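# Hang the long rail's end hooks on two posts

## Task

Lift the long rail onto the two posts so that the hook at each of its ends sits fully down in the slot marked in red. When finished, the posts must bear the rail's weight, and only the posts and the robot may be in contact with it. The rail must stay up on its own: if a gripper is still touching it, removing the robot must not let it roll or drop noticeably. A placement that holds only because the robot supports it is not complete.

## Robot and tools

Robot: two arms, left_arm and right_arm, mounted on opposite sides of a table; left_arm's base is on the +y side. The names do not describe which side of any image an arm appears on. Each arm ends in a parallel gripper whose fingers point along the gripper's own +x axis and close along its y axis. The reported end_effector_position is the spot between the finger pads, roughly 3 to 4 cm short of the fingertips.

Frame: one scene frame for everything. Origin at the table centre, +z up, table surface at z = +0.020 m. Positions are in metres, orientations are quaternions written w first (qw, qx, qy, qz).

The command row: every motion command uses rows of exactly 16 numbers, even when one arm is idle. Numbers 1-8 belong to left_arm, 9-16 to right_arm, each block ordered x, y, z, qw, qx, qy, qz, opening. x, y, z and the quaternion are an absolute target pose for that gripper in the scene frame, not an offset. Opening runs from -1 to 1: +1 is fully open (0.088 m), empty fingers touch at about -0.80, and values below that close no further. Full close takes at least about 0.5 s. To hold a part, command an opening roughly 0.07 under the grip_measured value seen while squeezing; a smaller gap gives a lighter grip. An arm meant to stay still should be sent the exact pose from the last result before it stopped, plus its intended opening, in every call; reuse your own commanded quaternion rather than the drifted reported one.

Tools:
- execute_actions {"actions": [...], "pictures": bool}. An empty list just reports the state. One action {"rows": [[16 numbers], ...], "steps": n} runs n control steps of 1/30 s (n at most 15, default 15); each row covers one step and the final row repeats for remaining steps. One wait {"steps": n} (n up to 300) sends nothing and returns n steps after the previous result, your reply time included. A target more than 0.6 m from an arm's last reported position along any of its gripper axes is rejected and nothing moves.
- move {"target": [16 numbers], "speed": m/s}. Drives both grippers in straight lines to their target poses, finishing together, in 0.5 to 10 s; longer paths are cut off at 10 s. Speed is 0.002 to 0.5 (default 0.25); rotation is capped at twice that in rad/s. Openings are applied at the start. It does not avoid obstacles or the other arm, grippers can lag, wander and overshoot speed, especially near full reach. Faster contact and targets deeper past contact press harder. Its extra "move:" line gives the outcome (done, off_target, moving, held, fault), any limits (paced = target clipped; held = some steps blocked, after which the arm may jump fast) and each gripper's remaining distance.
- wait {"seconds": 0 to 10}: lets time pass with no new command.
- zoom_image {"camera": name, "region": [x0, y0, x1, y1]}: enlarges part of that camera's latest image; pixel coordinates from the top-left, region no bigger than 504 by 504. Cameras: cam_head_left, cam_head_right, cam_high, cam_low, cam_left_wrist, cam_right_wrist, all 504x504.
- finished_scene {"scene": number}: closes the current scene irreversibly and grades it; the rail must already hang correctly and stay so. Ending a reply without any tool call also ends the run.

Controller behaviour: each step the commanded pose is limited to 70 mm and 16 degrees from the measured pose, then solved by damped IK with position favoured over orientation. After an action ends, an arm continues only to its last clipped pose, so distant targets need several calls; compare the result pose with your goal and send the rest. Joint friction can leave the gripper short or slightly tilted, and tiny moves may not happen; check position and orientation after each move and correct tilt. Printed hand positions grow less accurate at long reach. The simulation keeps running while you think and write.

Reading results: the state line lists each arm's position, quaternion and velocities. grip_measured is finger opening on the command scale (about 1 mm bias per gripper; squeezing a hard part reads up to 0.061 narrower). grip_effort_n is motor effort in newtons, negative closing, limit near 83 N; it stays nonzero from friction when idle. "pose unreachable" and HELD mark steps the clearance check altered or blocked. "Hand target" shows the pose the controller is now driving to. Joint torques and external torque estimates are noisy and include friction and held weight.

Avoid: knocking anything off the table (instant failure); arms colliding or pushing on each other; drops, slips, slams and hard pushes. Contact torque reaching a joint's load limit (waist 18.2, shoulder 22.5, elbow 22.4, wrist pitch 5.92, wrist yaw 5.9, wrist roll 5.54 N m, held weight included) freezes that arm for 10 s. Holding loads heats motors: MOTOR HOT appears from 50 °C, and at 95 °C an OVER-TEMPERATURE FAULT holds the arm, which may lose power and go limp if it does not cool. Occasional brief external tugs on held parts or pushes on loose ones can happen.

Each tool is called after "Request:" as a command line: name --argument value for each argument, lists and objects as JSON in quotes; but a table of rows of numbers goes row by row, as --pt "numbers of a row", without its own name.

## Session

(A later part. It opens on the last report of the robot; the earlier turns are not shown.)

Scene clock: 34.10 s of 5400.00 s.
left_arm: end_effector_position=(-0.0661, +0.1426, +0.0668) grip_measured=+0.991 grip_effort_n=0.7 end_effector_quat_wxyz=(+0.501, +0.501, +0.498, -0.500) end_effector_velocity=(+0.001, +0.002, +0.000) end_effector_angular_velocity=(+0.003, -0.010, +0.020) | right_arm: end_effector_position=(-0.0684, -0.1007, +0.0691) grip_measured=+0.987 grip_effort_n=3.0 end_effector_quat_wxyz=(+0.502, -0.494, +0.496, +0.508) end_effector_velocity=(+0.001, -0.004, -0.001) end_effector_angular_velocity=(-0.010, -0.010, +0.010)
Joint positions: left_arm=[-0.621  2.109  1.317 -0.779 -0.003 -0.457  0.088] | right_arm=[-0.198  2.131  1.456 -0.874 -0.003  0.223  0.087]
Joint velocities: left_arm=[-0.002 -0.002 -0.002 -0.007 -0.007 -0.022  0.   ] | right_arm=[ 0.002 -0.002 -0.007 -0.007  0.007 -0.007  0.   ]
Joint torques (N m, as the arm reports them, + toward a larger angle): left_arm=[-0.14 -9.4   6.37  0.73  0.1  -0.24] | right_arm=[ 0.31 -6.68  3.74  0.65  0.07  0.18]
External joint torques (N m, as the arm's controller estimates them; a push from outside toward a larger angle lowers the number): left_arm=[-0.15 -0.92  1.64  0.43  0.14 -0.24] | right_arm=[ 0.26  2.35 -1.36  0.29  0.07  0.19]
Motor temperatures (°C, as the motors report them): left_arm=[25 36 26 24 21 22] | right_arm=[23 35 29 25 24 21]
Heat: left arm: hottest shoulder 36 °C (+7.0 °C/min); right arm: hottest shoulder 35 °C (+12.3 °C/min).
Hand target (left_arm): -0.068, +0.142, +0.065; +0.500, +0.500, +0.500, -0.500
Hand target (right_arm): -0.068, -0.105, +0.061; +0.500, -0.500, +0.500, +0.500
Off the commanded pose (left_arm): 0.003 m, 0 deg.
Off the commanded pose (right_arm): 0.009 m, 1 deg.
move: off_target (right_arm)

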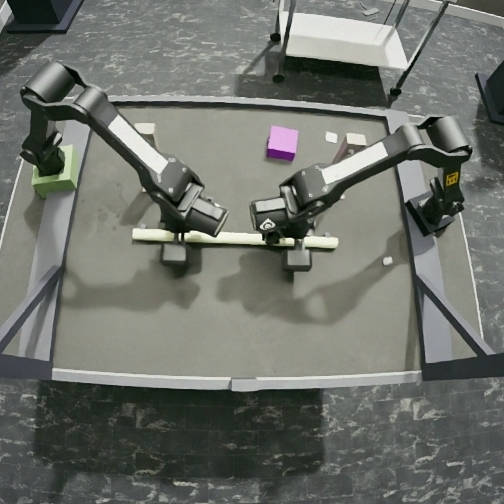

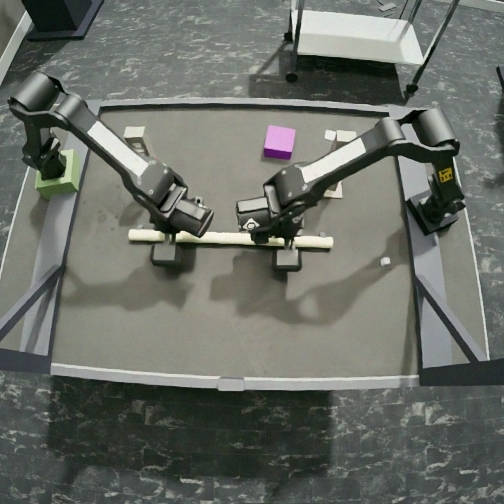

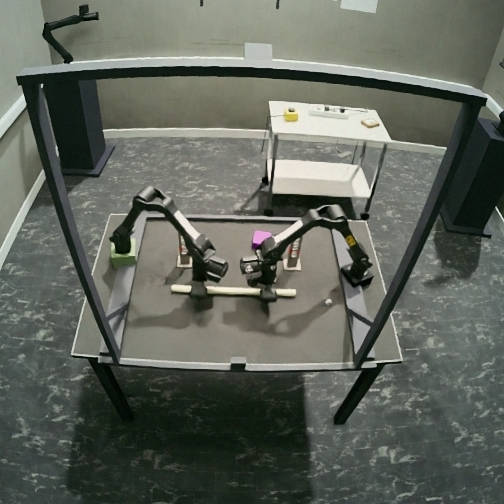

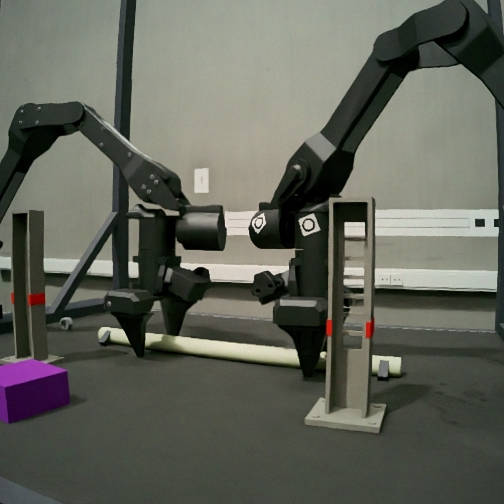

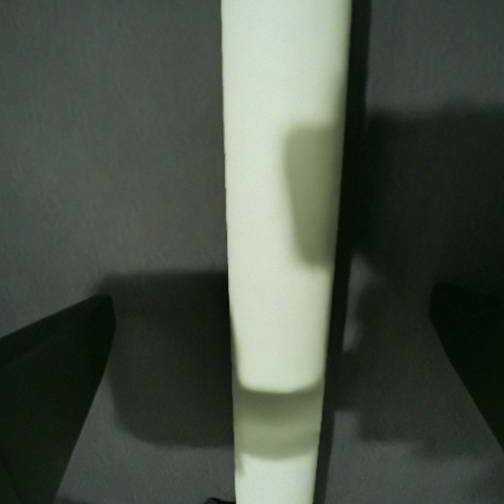

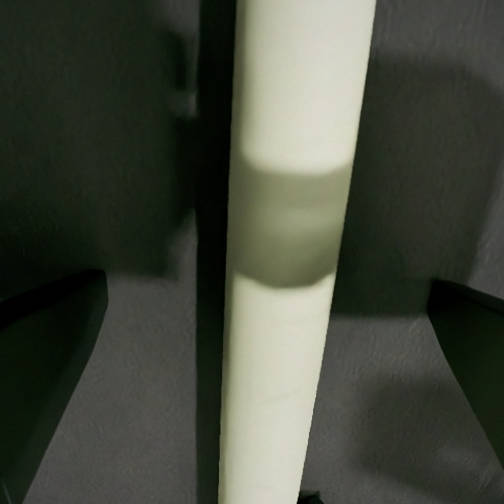

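Request:
move --target '[-0.070,0.1426,0.066,0.5,0.5,0.5,-0.5,0.0,-0.063,-0.103,0.060,0.5,-0.5,0.5,0.5,0.0]' --speed 0.03

Scene clock: 37.43 s of 5400.00 s.
left_arm: end_effector_position=(-0.0679, +0.1435, +0.0668) grip_measured=+0.004 grip_effort_n=-16.0 end_effector_quat_wxyz=(+0.501, +0.500, +0.498, -0.500) end_effector_velocity=(-0.003, +0.003, +0.002) end_effector_angular_velocity=(+0.005, +0.005, -0.015) | right_arm: end_effector_position=(-0.0660, -0.1002, +0.0686) grip_measured=+0.003 grip_effort_n=-12.3 end_effector_quat_wxyz=(+0.504, -0.493, +0.497, +0.506) end_effector_velocity=(+0.000, -0.002, +0.000) end_effector_angular_velocity=(-0.009, +0.005, +0.005)
Joint positions: left_arm=[-0.626  2.109  1.317 -0.779 -0.003 -0.462  0.039] | right_arm=[-0.204  2.132  1.456 -0.874 -0.003  0.223  0.039]
Joint velocities: left_arm=[-0.007 -0.007 -0.002 -0.007  0.007  0.007 -0.   ] | right_arm=[-0.002 -0.002 -0.002 -0.007 -0.007 -0.007 -0.001]
Joint torques (N m, as the arm reports them, + toward a larger angle): left_arm=[-0.35 -9.46  6.64  0.41  0.08 -0.16] | right_arm=[-0.41 -6.39  4.12  0.78  0.08 -0.2 ]
External joint torques (N m, as the arm's controller estimates them; a push from outside toward a larger angle lowers the number): left_arm=[-0.28 -1.    1.92  0.11  0.11 -0.16] | right_arm=[-0.41  2.66 -0.98  0.43  0.08 -0.2 ]
Motor temperatures (°C, as the motors report them): left_arm=[25 36 26 24 21 22] | right_arm=[23 35 29 25 24 21]
Heat: left arm: hottest shoulder 36 °C (+6.4 °C/min); right arm: hottest shoulder 35 °C (+11.2 °C/min).
Hand target (left_arm): -0.070, +0.143, +0.066; +0.500, +0.500, +0.500, -0.500
Hand target (right_arm): -0.063, -0.103, +0.060; +0.500, -0.500, +0.500, +0.500
Off the commanded pose (left_arm): 0.002 m, 0 deg.
Off the commanded pose (right_arm): 0.010 m, 1 deg.
move: off_target (right_arm)

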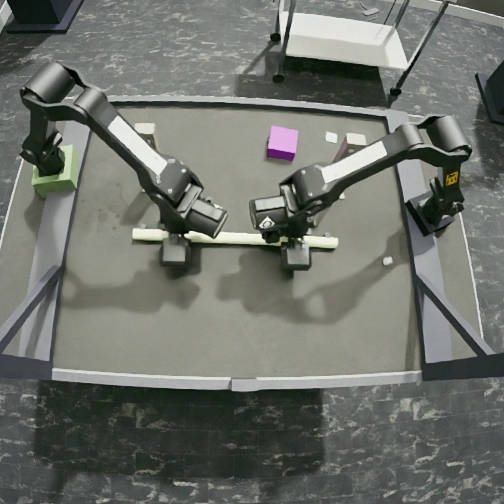

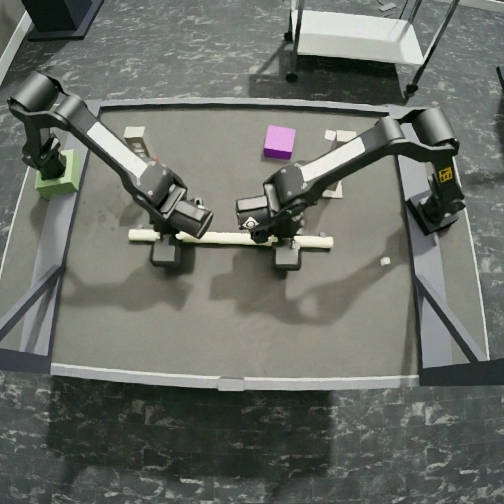

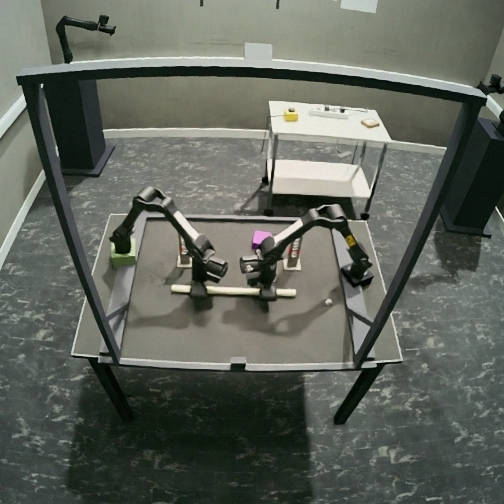

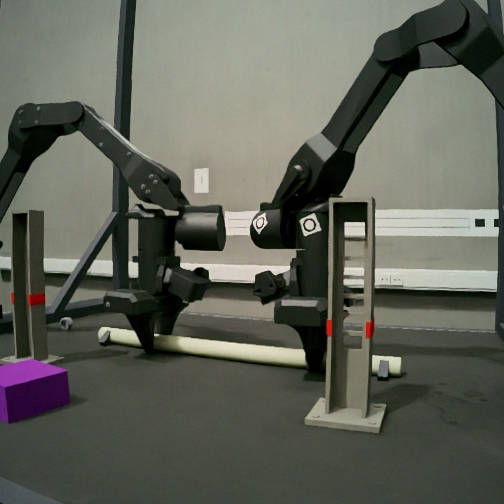

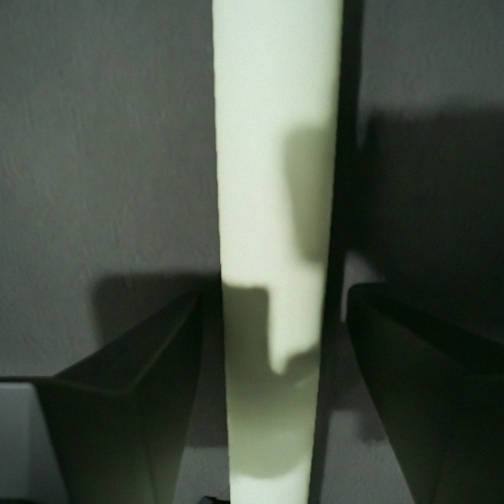

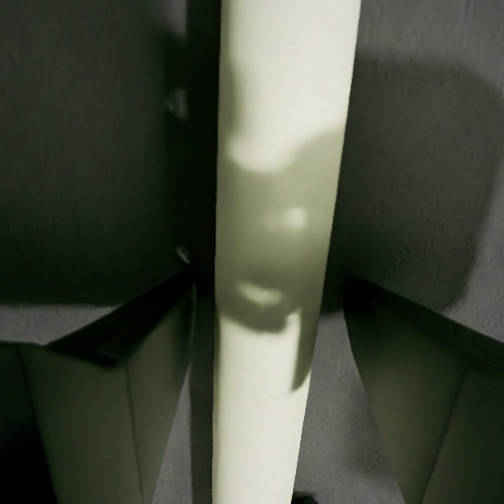

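Request:
move --target '[-0.068,0.1435,0.068,0.5,0.5,0.5,-0.5,-0.41,-0.066,-0.1002,0.069,0.5,-0.5,0.5,0.5,-0.41]' --speed 0.03

Request:
move --target '[-0.02,0.123,0.137,0.6328,0.6328,0.3155,-0.3155,-0.41,-0.02,-0.121,0.141,0.6328,-0.6328,0.3155,0.3155,-0.41]' --speed 0.1

Request:
zoom_image --camera "cam_low" --region '[0, 250, 160, 350]'

Request:
zoom_image --camera "cam_low" --region '[270, 260, 410, 370]'

Request:
zoom_image --camera "cam_high" --region '[150, 215, 340, 300]'

Scene clock: 44.40 s of 5400.00 s.
left_arm: end_effector_position=(-0.0675, +0.1436, +0.0668) grip_measured=-0.344 grip_effort_n=-83.5 end_effector_quat_wxyz=(+0.501, +0.501, +0.499, -0.500) end_effector_velocity=(-0.001, +0.002, +0.002) end_effector_angular_velocity=(-0.001, -0.008, -0.000) | right_arm: end_effector_position=(-0.0655, -0.1003, +0.0700) grip_measured=-0.346 grip_effort_n=-83.5 end_effector_quat_wxyz=(+0.502, -0.496, +0.499, +0.502) end_effector_velocity=(-0.004, -0.000, +0.001) end_effector_angular_velocity=(-0.007, +0.021, +0.010)
Joint positions: left_arm=[-0.626  2.109  1.317 -0.78  -0.003 -0.463  0.022] | right_arm=[-0.205  2.138  1.472 -0.894 -0.001  0.223  0.022]
Joint velocities: left_arm=[-0.007 -0.007 -0.002 -0.007 -0.007 -0.007 -0.   ] | right_arm=[ 0.002  0.002  0.007 -0.007 -0.022 -0.007 -0.   ]
Joint torques (N m, as the arm reports them, + toward a larger angle): left_arm=[  0.03 -10.62   6.15   0.29   0.1   -0.04] | right_arm=[ 0.22 -7.26  6.22 -0.32  0.04 -0.05]
External joint torques (N m, as the arm's controller estimates them; a push from outside toward a larger angle lowers the number): left_arm=[ 0.14 -2.09  1.39 -0.01  0.13 -0.04] | right_arm=[ 0.14  1.8   1.09 -0.66  0.04 -0.05]
Motor temperatures (°C, as the motors report them): left_arm=[25 37 27 24 21 22] | right_arm=[23 35 29 25 24 21]
Heat: left arm: hottest shoulder 37 °C (+6.8 °C/min); right arm: hottest shoulder 35 °C (+9.5 °C/min).
Hand target (left_arm): -0.068, +0.144, +0.068; +0.500, +0.500, +0.500, -0.500
Hand target (right_arm): -0.066, -0.100, +0.069; +0.500, -0.500, +0.500, +0.500
Off the commanded pose (left_arm): 0.001 m, 0 deg.
Off the commanded pose (right_arm): 0.001 m, 1 deg.
After step 90, 3.27 s passed at rest.
move: done

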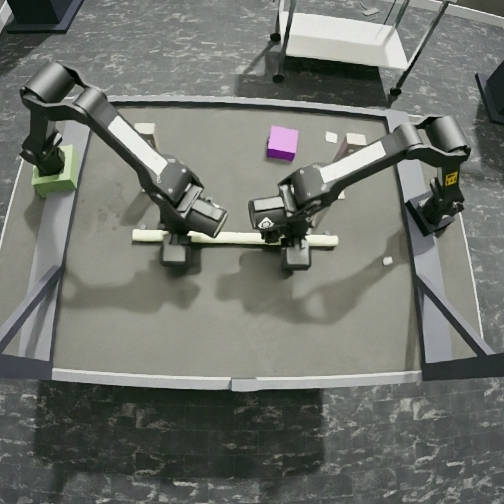

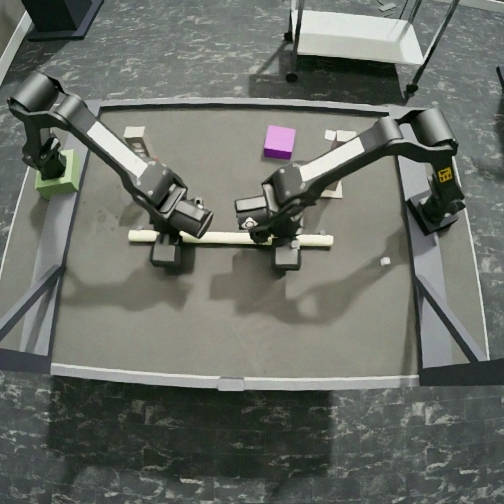

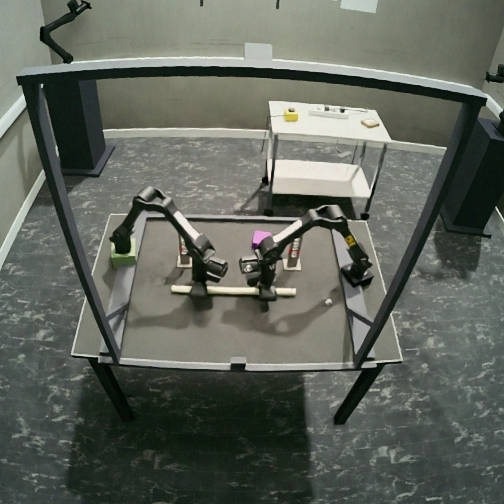

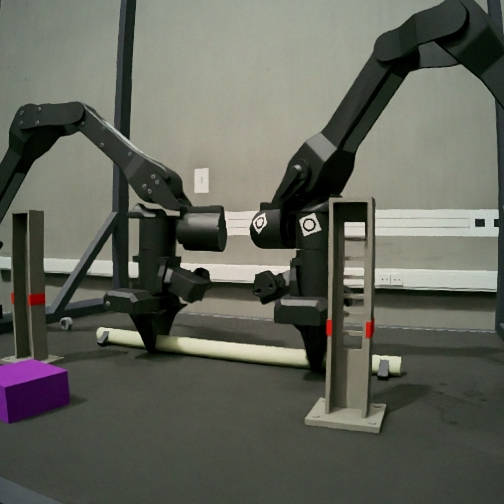

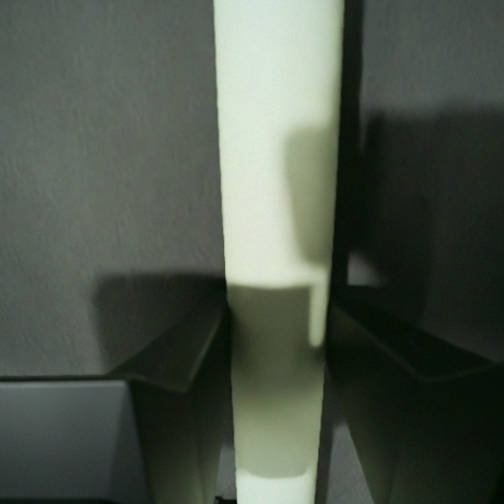

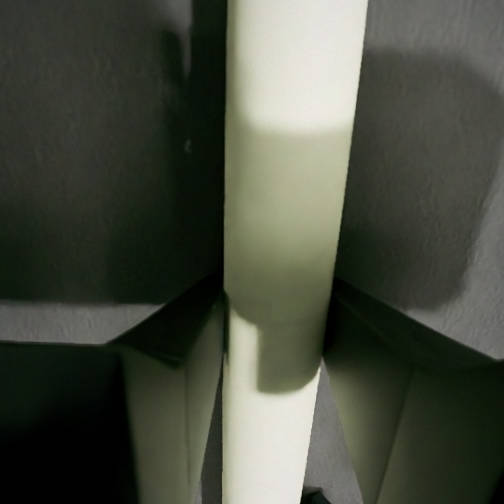

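Scene clock: 47.93 s of 5400.00 s.
left_arm: end_effector_position=(-0.0196, +0.1241, +0.1351) grip_measured=-0.344 grip_effort_n=-83.5 end_effector_quat_wxyz=(+0.633, +0.631, +0.319, -0.317) end_effector_velocity=(+0.001, +0.002, +0.001) end_effector_angular_velocity=(+0.011, -0.017, +0.001) | right_arm: end_effector_position=(-0.0177, -0.1229, +0.1366) grip_measured=-0.346 grip_effort_n=-83.5 end_effector_quat_wxyz=(+0.632, -0.631, +0.323, +0.314) end_effector_velocity=(+0.003, -0.004, +0.002) end_effector_angular_velocity=(-0.023, -0.014, +0.005)
Joint positions: left_arm=[-0.695  2.269  1.734 -1.396 -0.539 -0.636  0.022] | right_arm=[-0.087  2.129  1.606 -1.3    0.591  0.427  0.022]
Joint velocities: left_arm=[-0.002  0.007  0.007 -0.022 -0.007 -0.007 -0.   ] | right_arm=[-0.002 -0.002 -0.002 -0.022  0.007 -0.007 -0.   ]
Joint torques (N m, as the arm reports them, + toward a larger angle): left_arm=[ -0.35 -11.01   7.39  -0.71  -0.69  -0.01] | right_arm=[ 0.88 -8.15  6.19 -0.65  0.57 -0.09]
External joint torques (N m, as the arm's controller estimates them; a push from outside toward a larger angle lowers the number): left_arm=[-0.34 -1.7   2.72 -0.43 -0.33  0.03] | right_arm=[ 0.89  0.62  1.29 -0.57  0.19 -0.12]
Motor temperatures (°C, as the motors report them): left_arm=[25 37 27 24 21 22] | right_arm=[23 36 29 25 24 21]
Heat: left arm: hottest shoulder 37 °C (+6.3 °C/min); right arm: hottest shoulder 36 °C (+10.0 °C/min).
Hand target (left_arm): -0.020, +0.123, +0.138; +0.634, +0.632, +0.314, -0.317
Hand target (right_arm): -0.020, -0.121, +0.141; +0.632, -0.633, +0.316, +0.316
Off the commanded pose (left_arm): 0.002 m, 0 deg.
Off the commanded pose (right_arm): 0.005 m, 1 deg.
move: done

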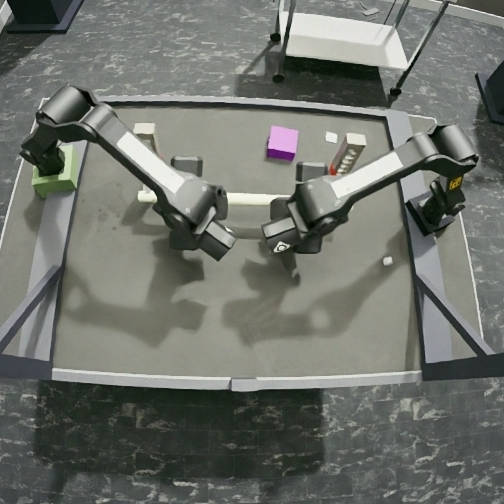

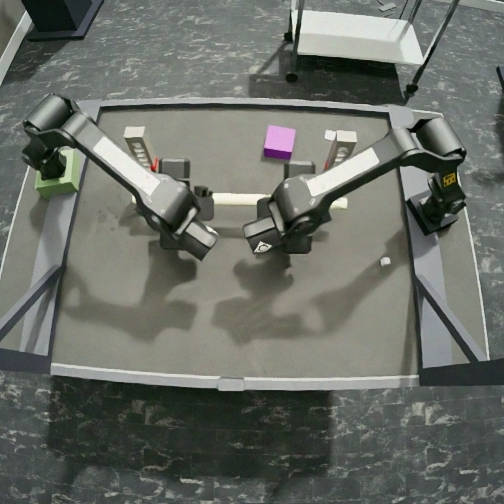

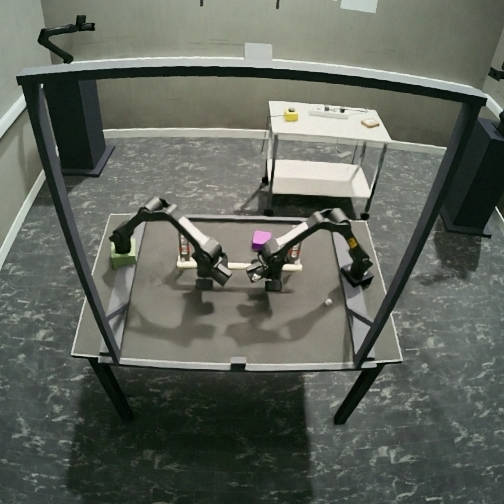

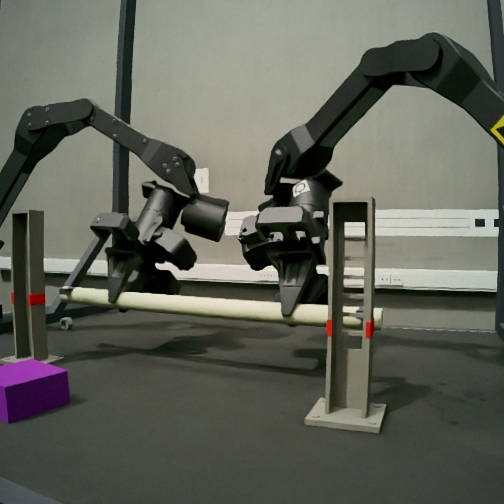

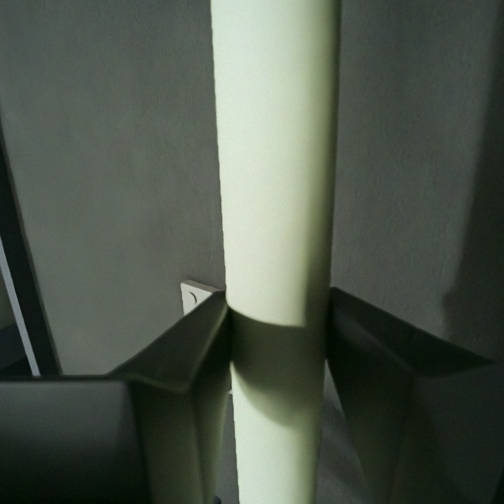

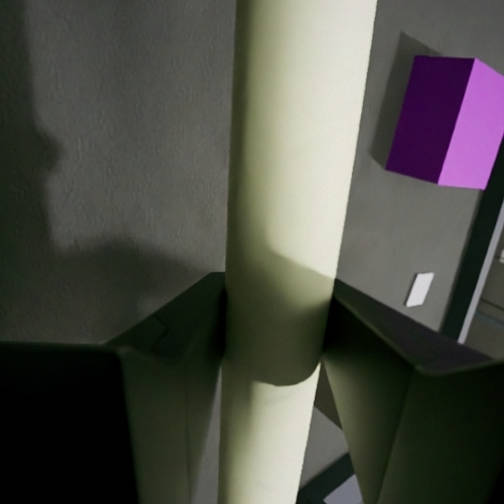

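Region (0, 250, 160, 350) of cam_low's 504x504 image, scaled by 3.150, with more detail than that image has; it fills the top 315 rows of this view, and the rest is white.

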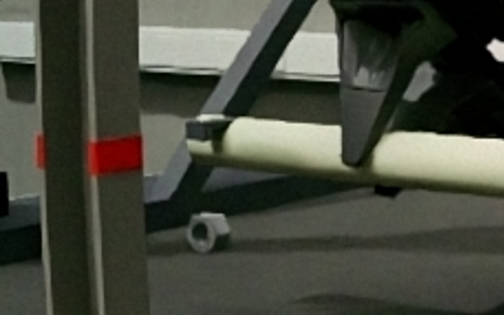

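Region (270, 260, 410, 370) of cam_low's 504x504 image, scaled by 3.600, with more detail than that image has; it fills the top 396 rows of this view, and the rest is white.

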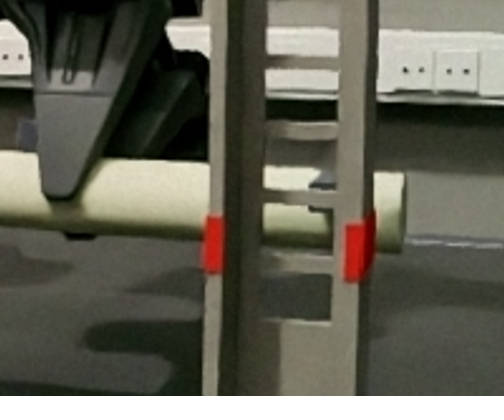

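Region (150, 215, 340, 300) of cam_high's 504x504 image, scaled by 2.653, with more detail than that image has; it fills the top 225 rows of this view, and the rest is white.

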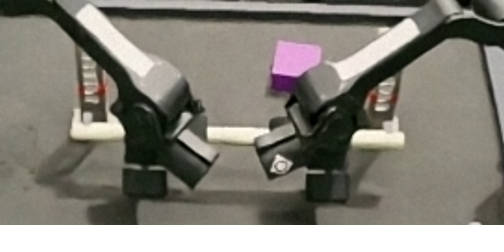

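Request:
move --target '[0.015,0.120,0.133,0.6328,0.6328,0.3155,-0.3155,-0.41,0.015,-0.124,0.137,0.6328,-0.6328,0.3155,0.3155,-0.41]' --speed 0.05

Request:
zoom_image --camera "cam_low" --region '[0, 250, 160, 350]'

Request:
zoom_image --camera "cam_low" --region '[270, 260, 410, 370]'

Request:
zoom_image --camera "cam_high" --region '[150, 215, 340, 300]'

Scene clock: 52.37 s of 5400.00 s.
left_arm: end_effector_position=(+0.0124, +0.1208, +0.1251) grip_measured=-0.344 grip_effort_n=-83.5 end_effector_quat_wxyz=(+0.630, +0.635, +0.321, -0.311) end_effector_velocity=(+0.001, +0.002, +0.001) end_effector_angular_velocity=(-0.005, -0.012, +0.013) | right_arm: end_effector_position=(+0.0140, -0.1240, +0.1289) grip_measured=-0.346 grip_effort_n=-83.5 end_effector_quat_wxyz=(+0.631, -0.632, +0.326, +0.309) end_effector_velocity=(-0.001, -0.004, -0.001) end_effector_angular_velocity=(-0.027, +0.004, +0.019)
Joint positions: left_arm=[-0.62   2.238  1.64  -1.308 -0.56  -0.561  0.022] | right_arm=[-0.166  2.095  1.522 -1.21   0.608  0.342  0.022]
Joint velocities: left_arm=[-0.002 -0.002 -0.007 -0.007 -0.007 -0.022 -0.   ] | right_arm=[ 0.002 -0.002 -0.007 -0.007 -0.007 -0.022 -0.   ]
Joint torques (N m, as the arm reports them, + toward a larger angle): left_arm=[  0.1  -13.9    4.84  -0.16  -0.71   0.41] | right_arm=[ 0.25 -9.91  4.08  0.11  0.7  -0.49]
External joint torques (N m, as the arm's controller estimates them; a push from outside toward a larger angle lowers the number): left_arm=[ 0.02 -4.85  0.29  0.09 -0.33  0.45] | right_arm=[ 0.25 -1.29 -0.84  0.13  0.31 -0.52]
Motor temperatures (°C, as the motors report them): left_arm=[25 38 27 25 21 22] | right_arm=[23 36 29 25 25 21]
Heat: left arm: hottest shoulder 38 °C (+6.9 °C/min); right arm: hottest shoulder 36 °C (+9.2 °C/min).
Hand target (left_arm): +0.015, +0.120, +0.133; +0.633, +0.633, +0.316, -0.315
Hand target (right_arm): +0.015, -0.124, +0.137; +0.633, -0.633, +0.316, +0.315
Off the commanded pose (left_arm): 0.008 m, 1 deg.
Off the commanded pose (right_arm): 0.008 m, 1 deg.
After step 90, 0.43 s passed at rest.
move: done

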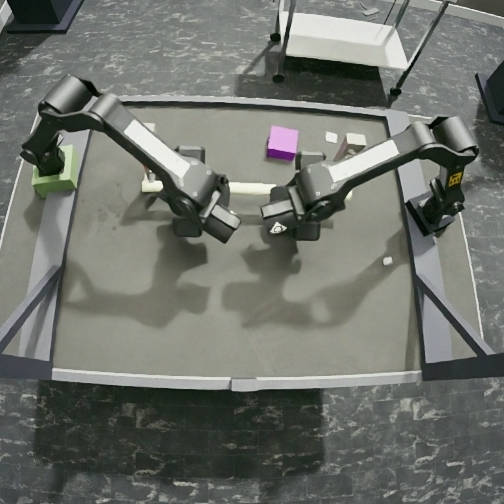

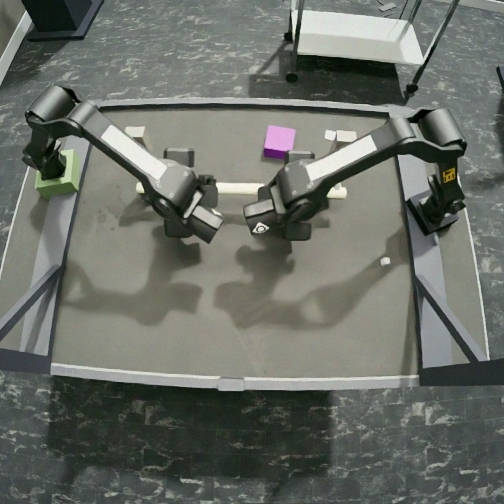

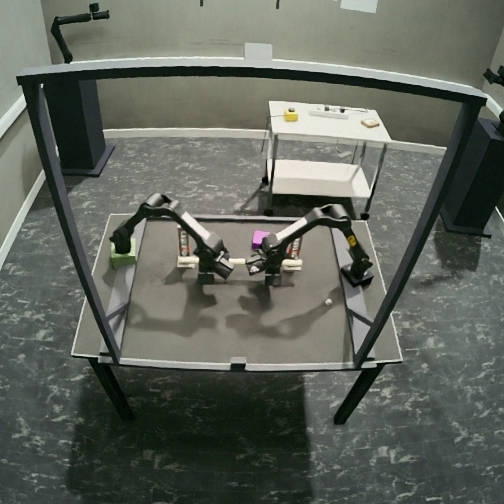

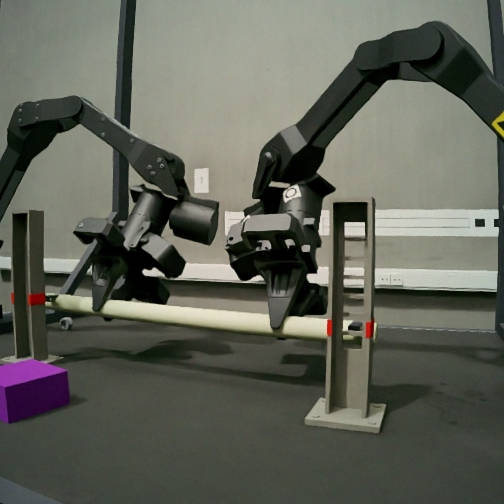

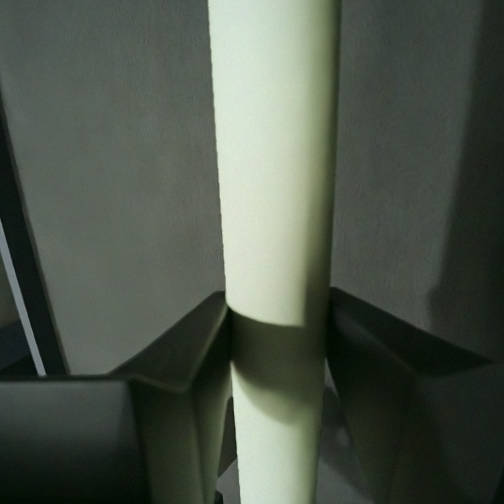

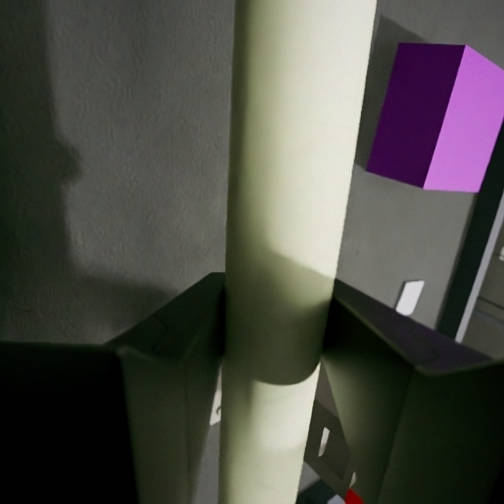

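Region (0, 250, 160, 350) of cam_low's 504x504 image, scaled by 3.150, with more detail than that image has; it fills the top 315 rows of this view, and the rest is white.

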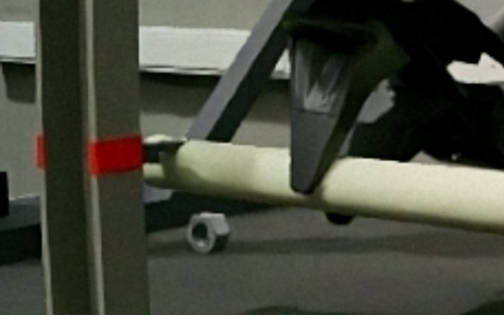

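Region (270, 260, 410, 370) of cam_low's 504x504 image, scaled by 3.600, with more detail than that image has; it fills the top 396 rows of this view, and the rest is white.

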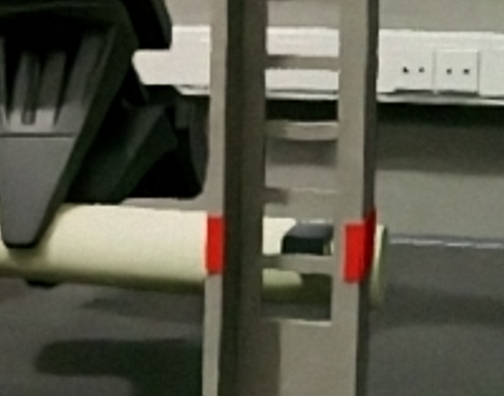

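Region (150, 215, 340, 300) of cam_high's 504x504 image, scaled by 2.653, with more detail than that image has; it fills the top 225 rows of this view, and the rest is white.

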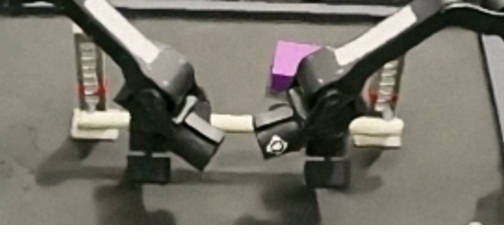

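Request:
execute_actions --actions '[]'

Scene clock: 61.30 s of 5400.00 s.
left_arm: end_effector_position=(+0.0124, +0.1208, +0.1249) grip_measured=-0.344 grip_effort_n=-83.5 end_effector_quat_wxyz=(+0.630, +0.635, +0.321, -0.311) end_effector_velocity=(+0.005, +0.002, +0.003) end_effector_angular_velocity=(-0.003, -0.029, +0.013) | right_arm: end_effector_position=(+0.0140, -0.1239, +0.1289) grip_measured=-0.346 grip_effort_n=-83.5 end_effector_quat_wxyz=(+0.631, -0.632, +0.326, +0.310) end_effector_velocity=(-0.002, -0.007, -0.002) end_effector_angular_velocity=(-0.036, +0.014, +0.004)
Joint positions: left_arm=[-0.62   2.238  1.639 -1.308 -0.56  -0.56   0.022] | right_arm=[-0.166  2.095  1.521 -1.209  0.608  0.342  0.022]
Joint velocities: left_arm=[ 0.002 -0.002 -0.002 -0.022 -0.022 -0.022 -0.   ] | right_arm=[ 0.002 -0.002 -0.007 -0.022 -0.022 -0.007 -0.   ]
Joint torques (N m, as the arm reports them, + toward a larger angle): left_arm=[  0.21 -14.12   4.89  -0.15  -0.74   0.42] | right_arm=[ 0.24 -9.9   4.08  0.13  0.71 -0.48]
External joint torques (N m, as the arm's controller estimates them; a push from outside toward a larger angle lowers the number): left_arm=[ 0.14 -5.02  0.28  0.09 -0.36  0.45] | right_arm=[ 0.17 -1.34 -0.79  0.17  0.33 -0.52]
Motor temperatures (°C, as the motors report them): left_arm=[25 42 27 25 21 22] | right_arm=[23 39 29 25 25 22]
Heat: left arm: hottest shoulder 42 °C (+10.1 °C/min); right arm: hottest shoulder 39 °C (+10.1 °C/min).
Hand target (left_arm): +0.015, +0.120, +0.133; +0.633, +0.633, +0.316, -0.315
Hand target (right_arm): +0.015, -0.124, +0.137; +0.633, -0.633, +0.316, +0.315
Off the commanded pose (left_arm): 0.009 m, 1 deg.
Off the commanded pose (right_arm): 0.008 m, 1 deg.
Steps of this call (steps 1 to 90: nothing new was sent; then 5.93 s passed at rest). Readings (end_effector_position):
1: left_arm (+0.0124, +0.1208, +0.1250) | right_arm (+0.0140, -0.1239, +0.1289)
2: left_arm (+0.0124, +0.1208, +0.1250) | right_arm (+0.0140, -0.1239, +0.1289)
4: left_arm (+0.0124, +0.1208, +0.1250) | right_arm (+0.0140, -0.1239, +0.1289)
8: left_arm (+0.0124, +0.1207, +0.1250) | right_arm (+0.0140, -0.1239, +0.1289)
90: the state above

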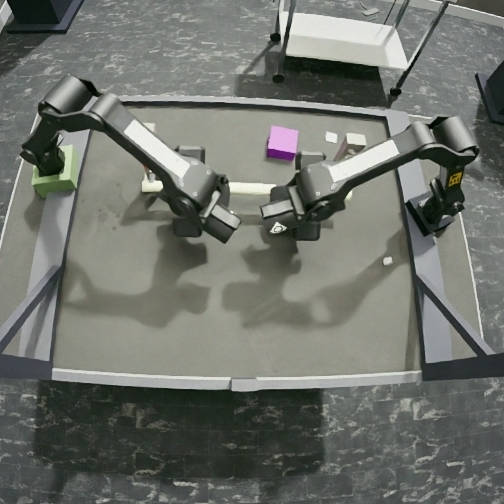

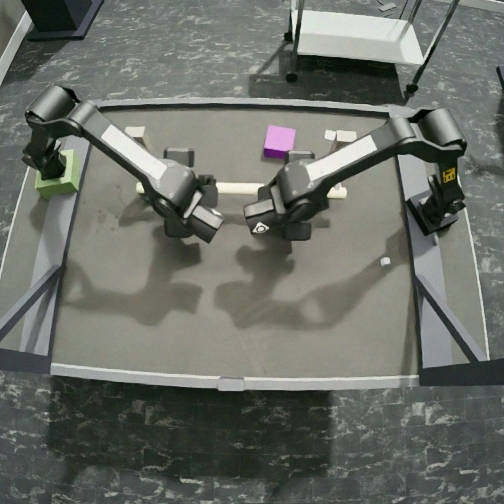

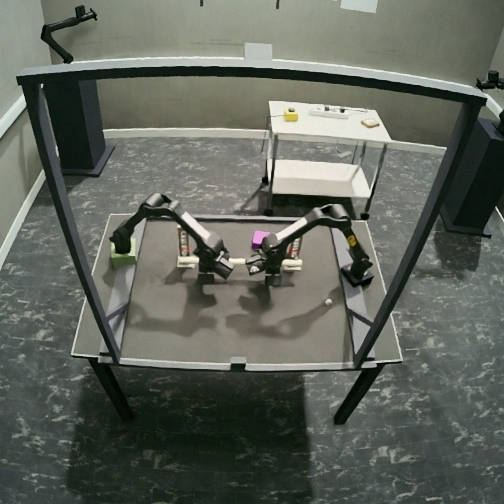

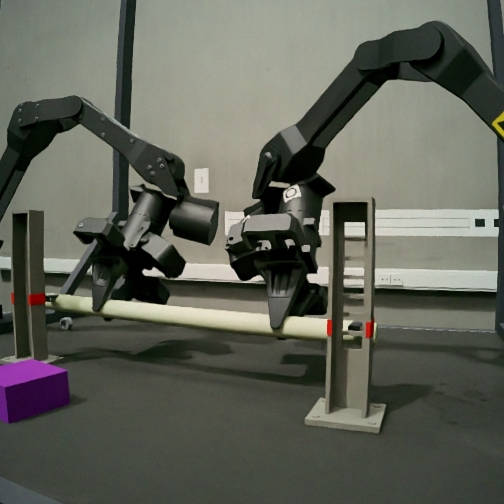

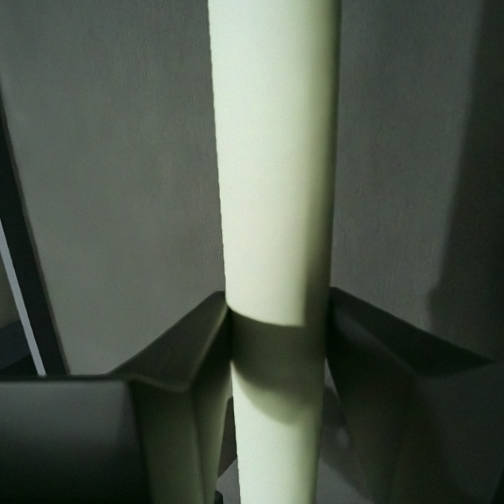

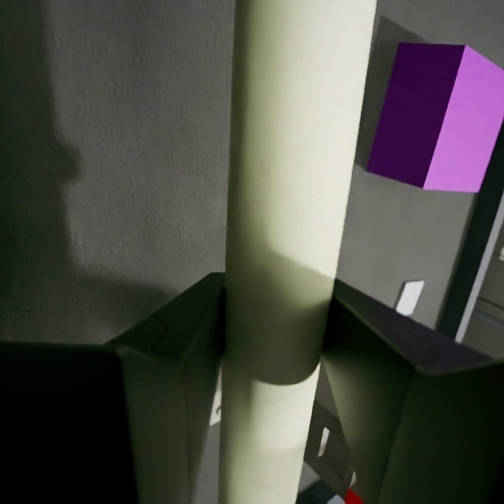

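Request:
move --target '[0.018,0.121,0.142,0.6328,0.6328,0.3155,-0.3155,-0.41,0.018,-0.123,0.142,0.6328,-0.6328,0.3155,0.3155,-0.41]' --speed 0.015

Request:
zoom_image --camera "cam_low" --region '[270,260,410,370]'

Request:
zoom_image --camera "cam_low" --region '[0,250,160,350]'

Scene clock: 65.23 s of 5400.00 s.
left_arm: end_effector_position=(+0.0148, +0.1217, +0.1329) grip_measured=-0.344 grip_effort_n=-83.5 end_effector_quat_wxyz=(+0.629, +0.635, +0.321, -0.312) end_effector_velocity=(+0.002, +0.001, +0.001) end_effector_angular_velocity=(-0.001, -0.010, +0.006) | right_arm: end_effector_position=(+0.0172, -0.1237, +0.1333) grip_measured=-0.346 grip_effort_n=-83.5 end_effector_quat_wxyz=(+0.633, -0.631, +0.324, +0.310) end_effector_velocity=(+0.001, -0.003, -0.001) end_effector_angular_velocity=(-0.027, +0.004, +0.014)
Joint positions: left_arm=[-0.615  2.218  1.639 -1.323 -0.561 -0.552  0.022] | right_arm=[-0.174  2.083  1.521 -1.212  0.611  0.332  0.022]
Joint velocities: left_arm=[ 0.002 -0.002 -0.002 -0.007 -0.007 -0.007  0.   ] | right_arm=[-0.002 -0.002 -0.007 -0.007 -0.007 -0.022 -0.   ]
Joint torques (N m, as the arm reports them, + toward a larger angle): left_arm=[  0.29 -13.89   5.11  -0.48  -0.74   0.34] | right_arm=[ 0.18 -9.55  5.21 -0.36  0.63 -0.52]
External joint torques (N m, as the arm's controller estimates them; a push from outside toward a larger angle lowers the number): left_arm=[ 0.18 -4.89  0.46 -0.26 -0.36  0.37] | right_arm=[ 0.19 -1.06  0.29 -0.36  0.23 -0.55]
Motor temperatures (°C, as the motors report them): left_arm=[25 43 27 25 21 22] | right_arm=[23 39 29 25 25 22]
Heat: left arm: hottest shoulder 43 °C (+11.1 °C/min); right arm: hottest shoulder 39 °C (+10.1 °C/min).
Hand target (left_arm): +0.018, +0.121, +0.142; +0.633, +0.633, +0.315, -0.315
Hand target (right_arm): +0.018, -0.123, +0.142; +0.633, -0.633, +0.316, +0.315
Off the commanded pose (left_arm): 0.010 m, 1 deg.
Off the commanded pose (right_arm): 0.009 m, 1 deg.
move: off_target (left_arm, right_arm)

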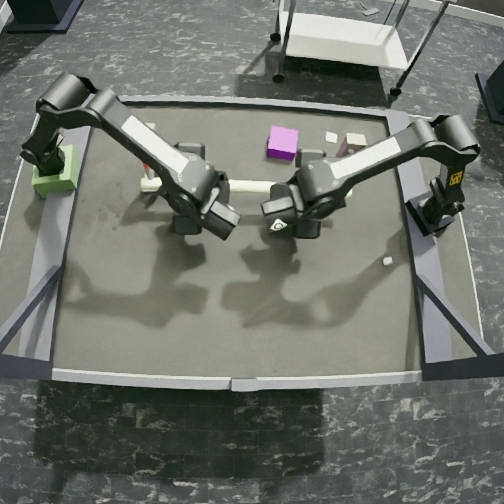

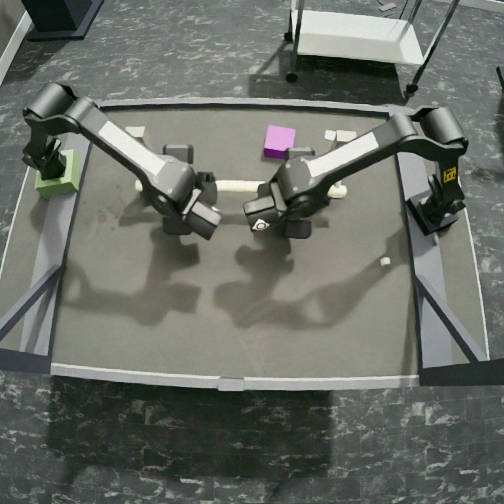

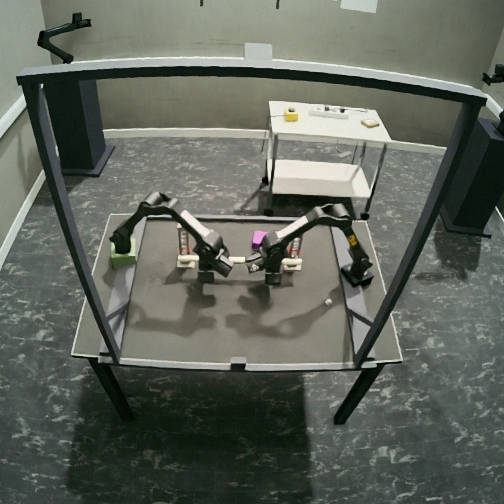

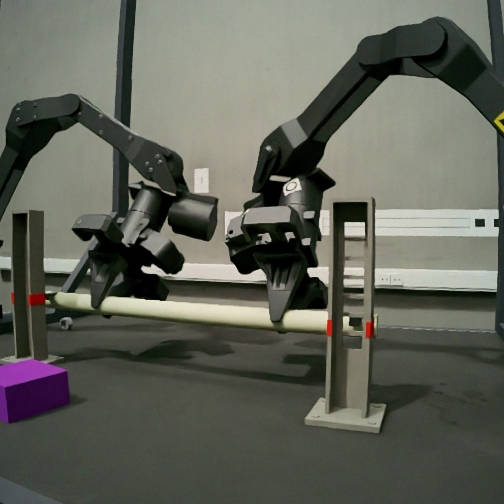

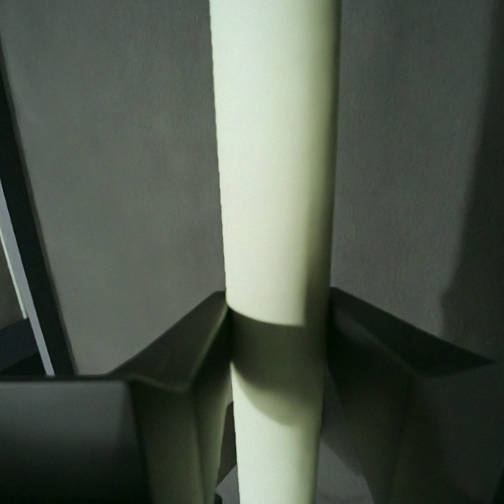

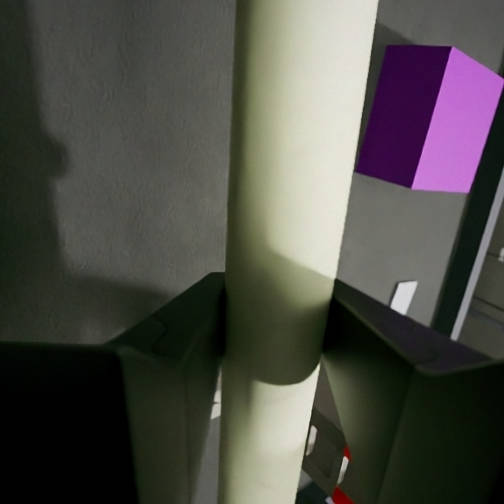

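Region (270, 260, 410, 370) of cam_low's 504x504 image, scaled by 3.600, with more detail than that image has; it fills the top 396 rows of this view, and the rest is white.

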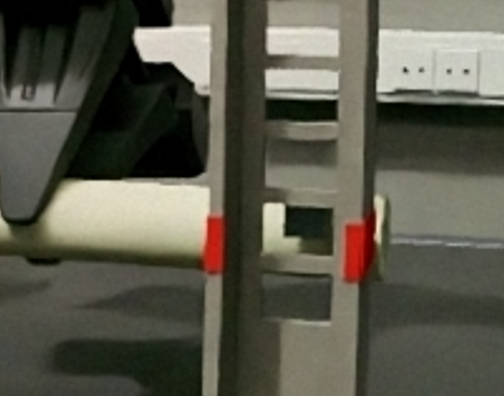

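Region (0, 250, 160, 350) of cam_low's 504x504 image, scaled by 3.150, with more detail than that image has; it fills the top 315 rows of this view, and the rest is white.

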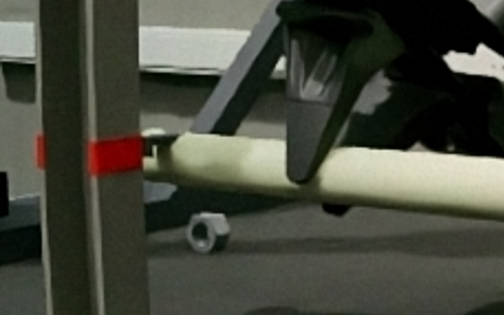

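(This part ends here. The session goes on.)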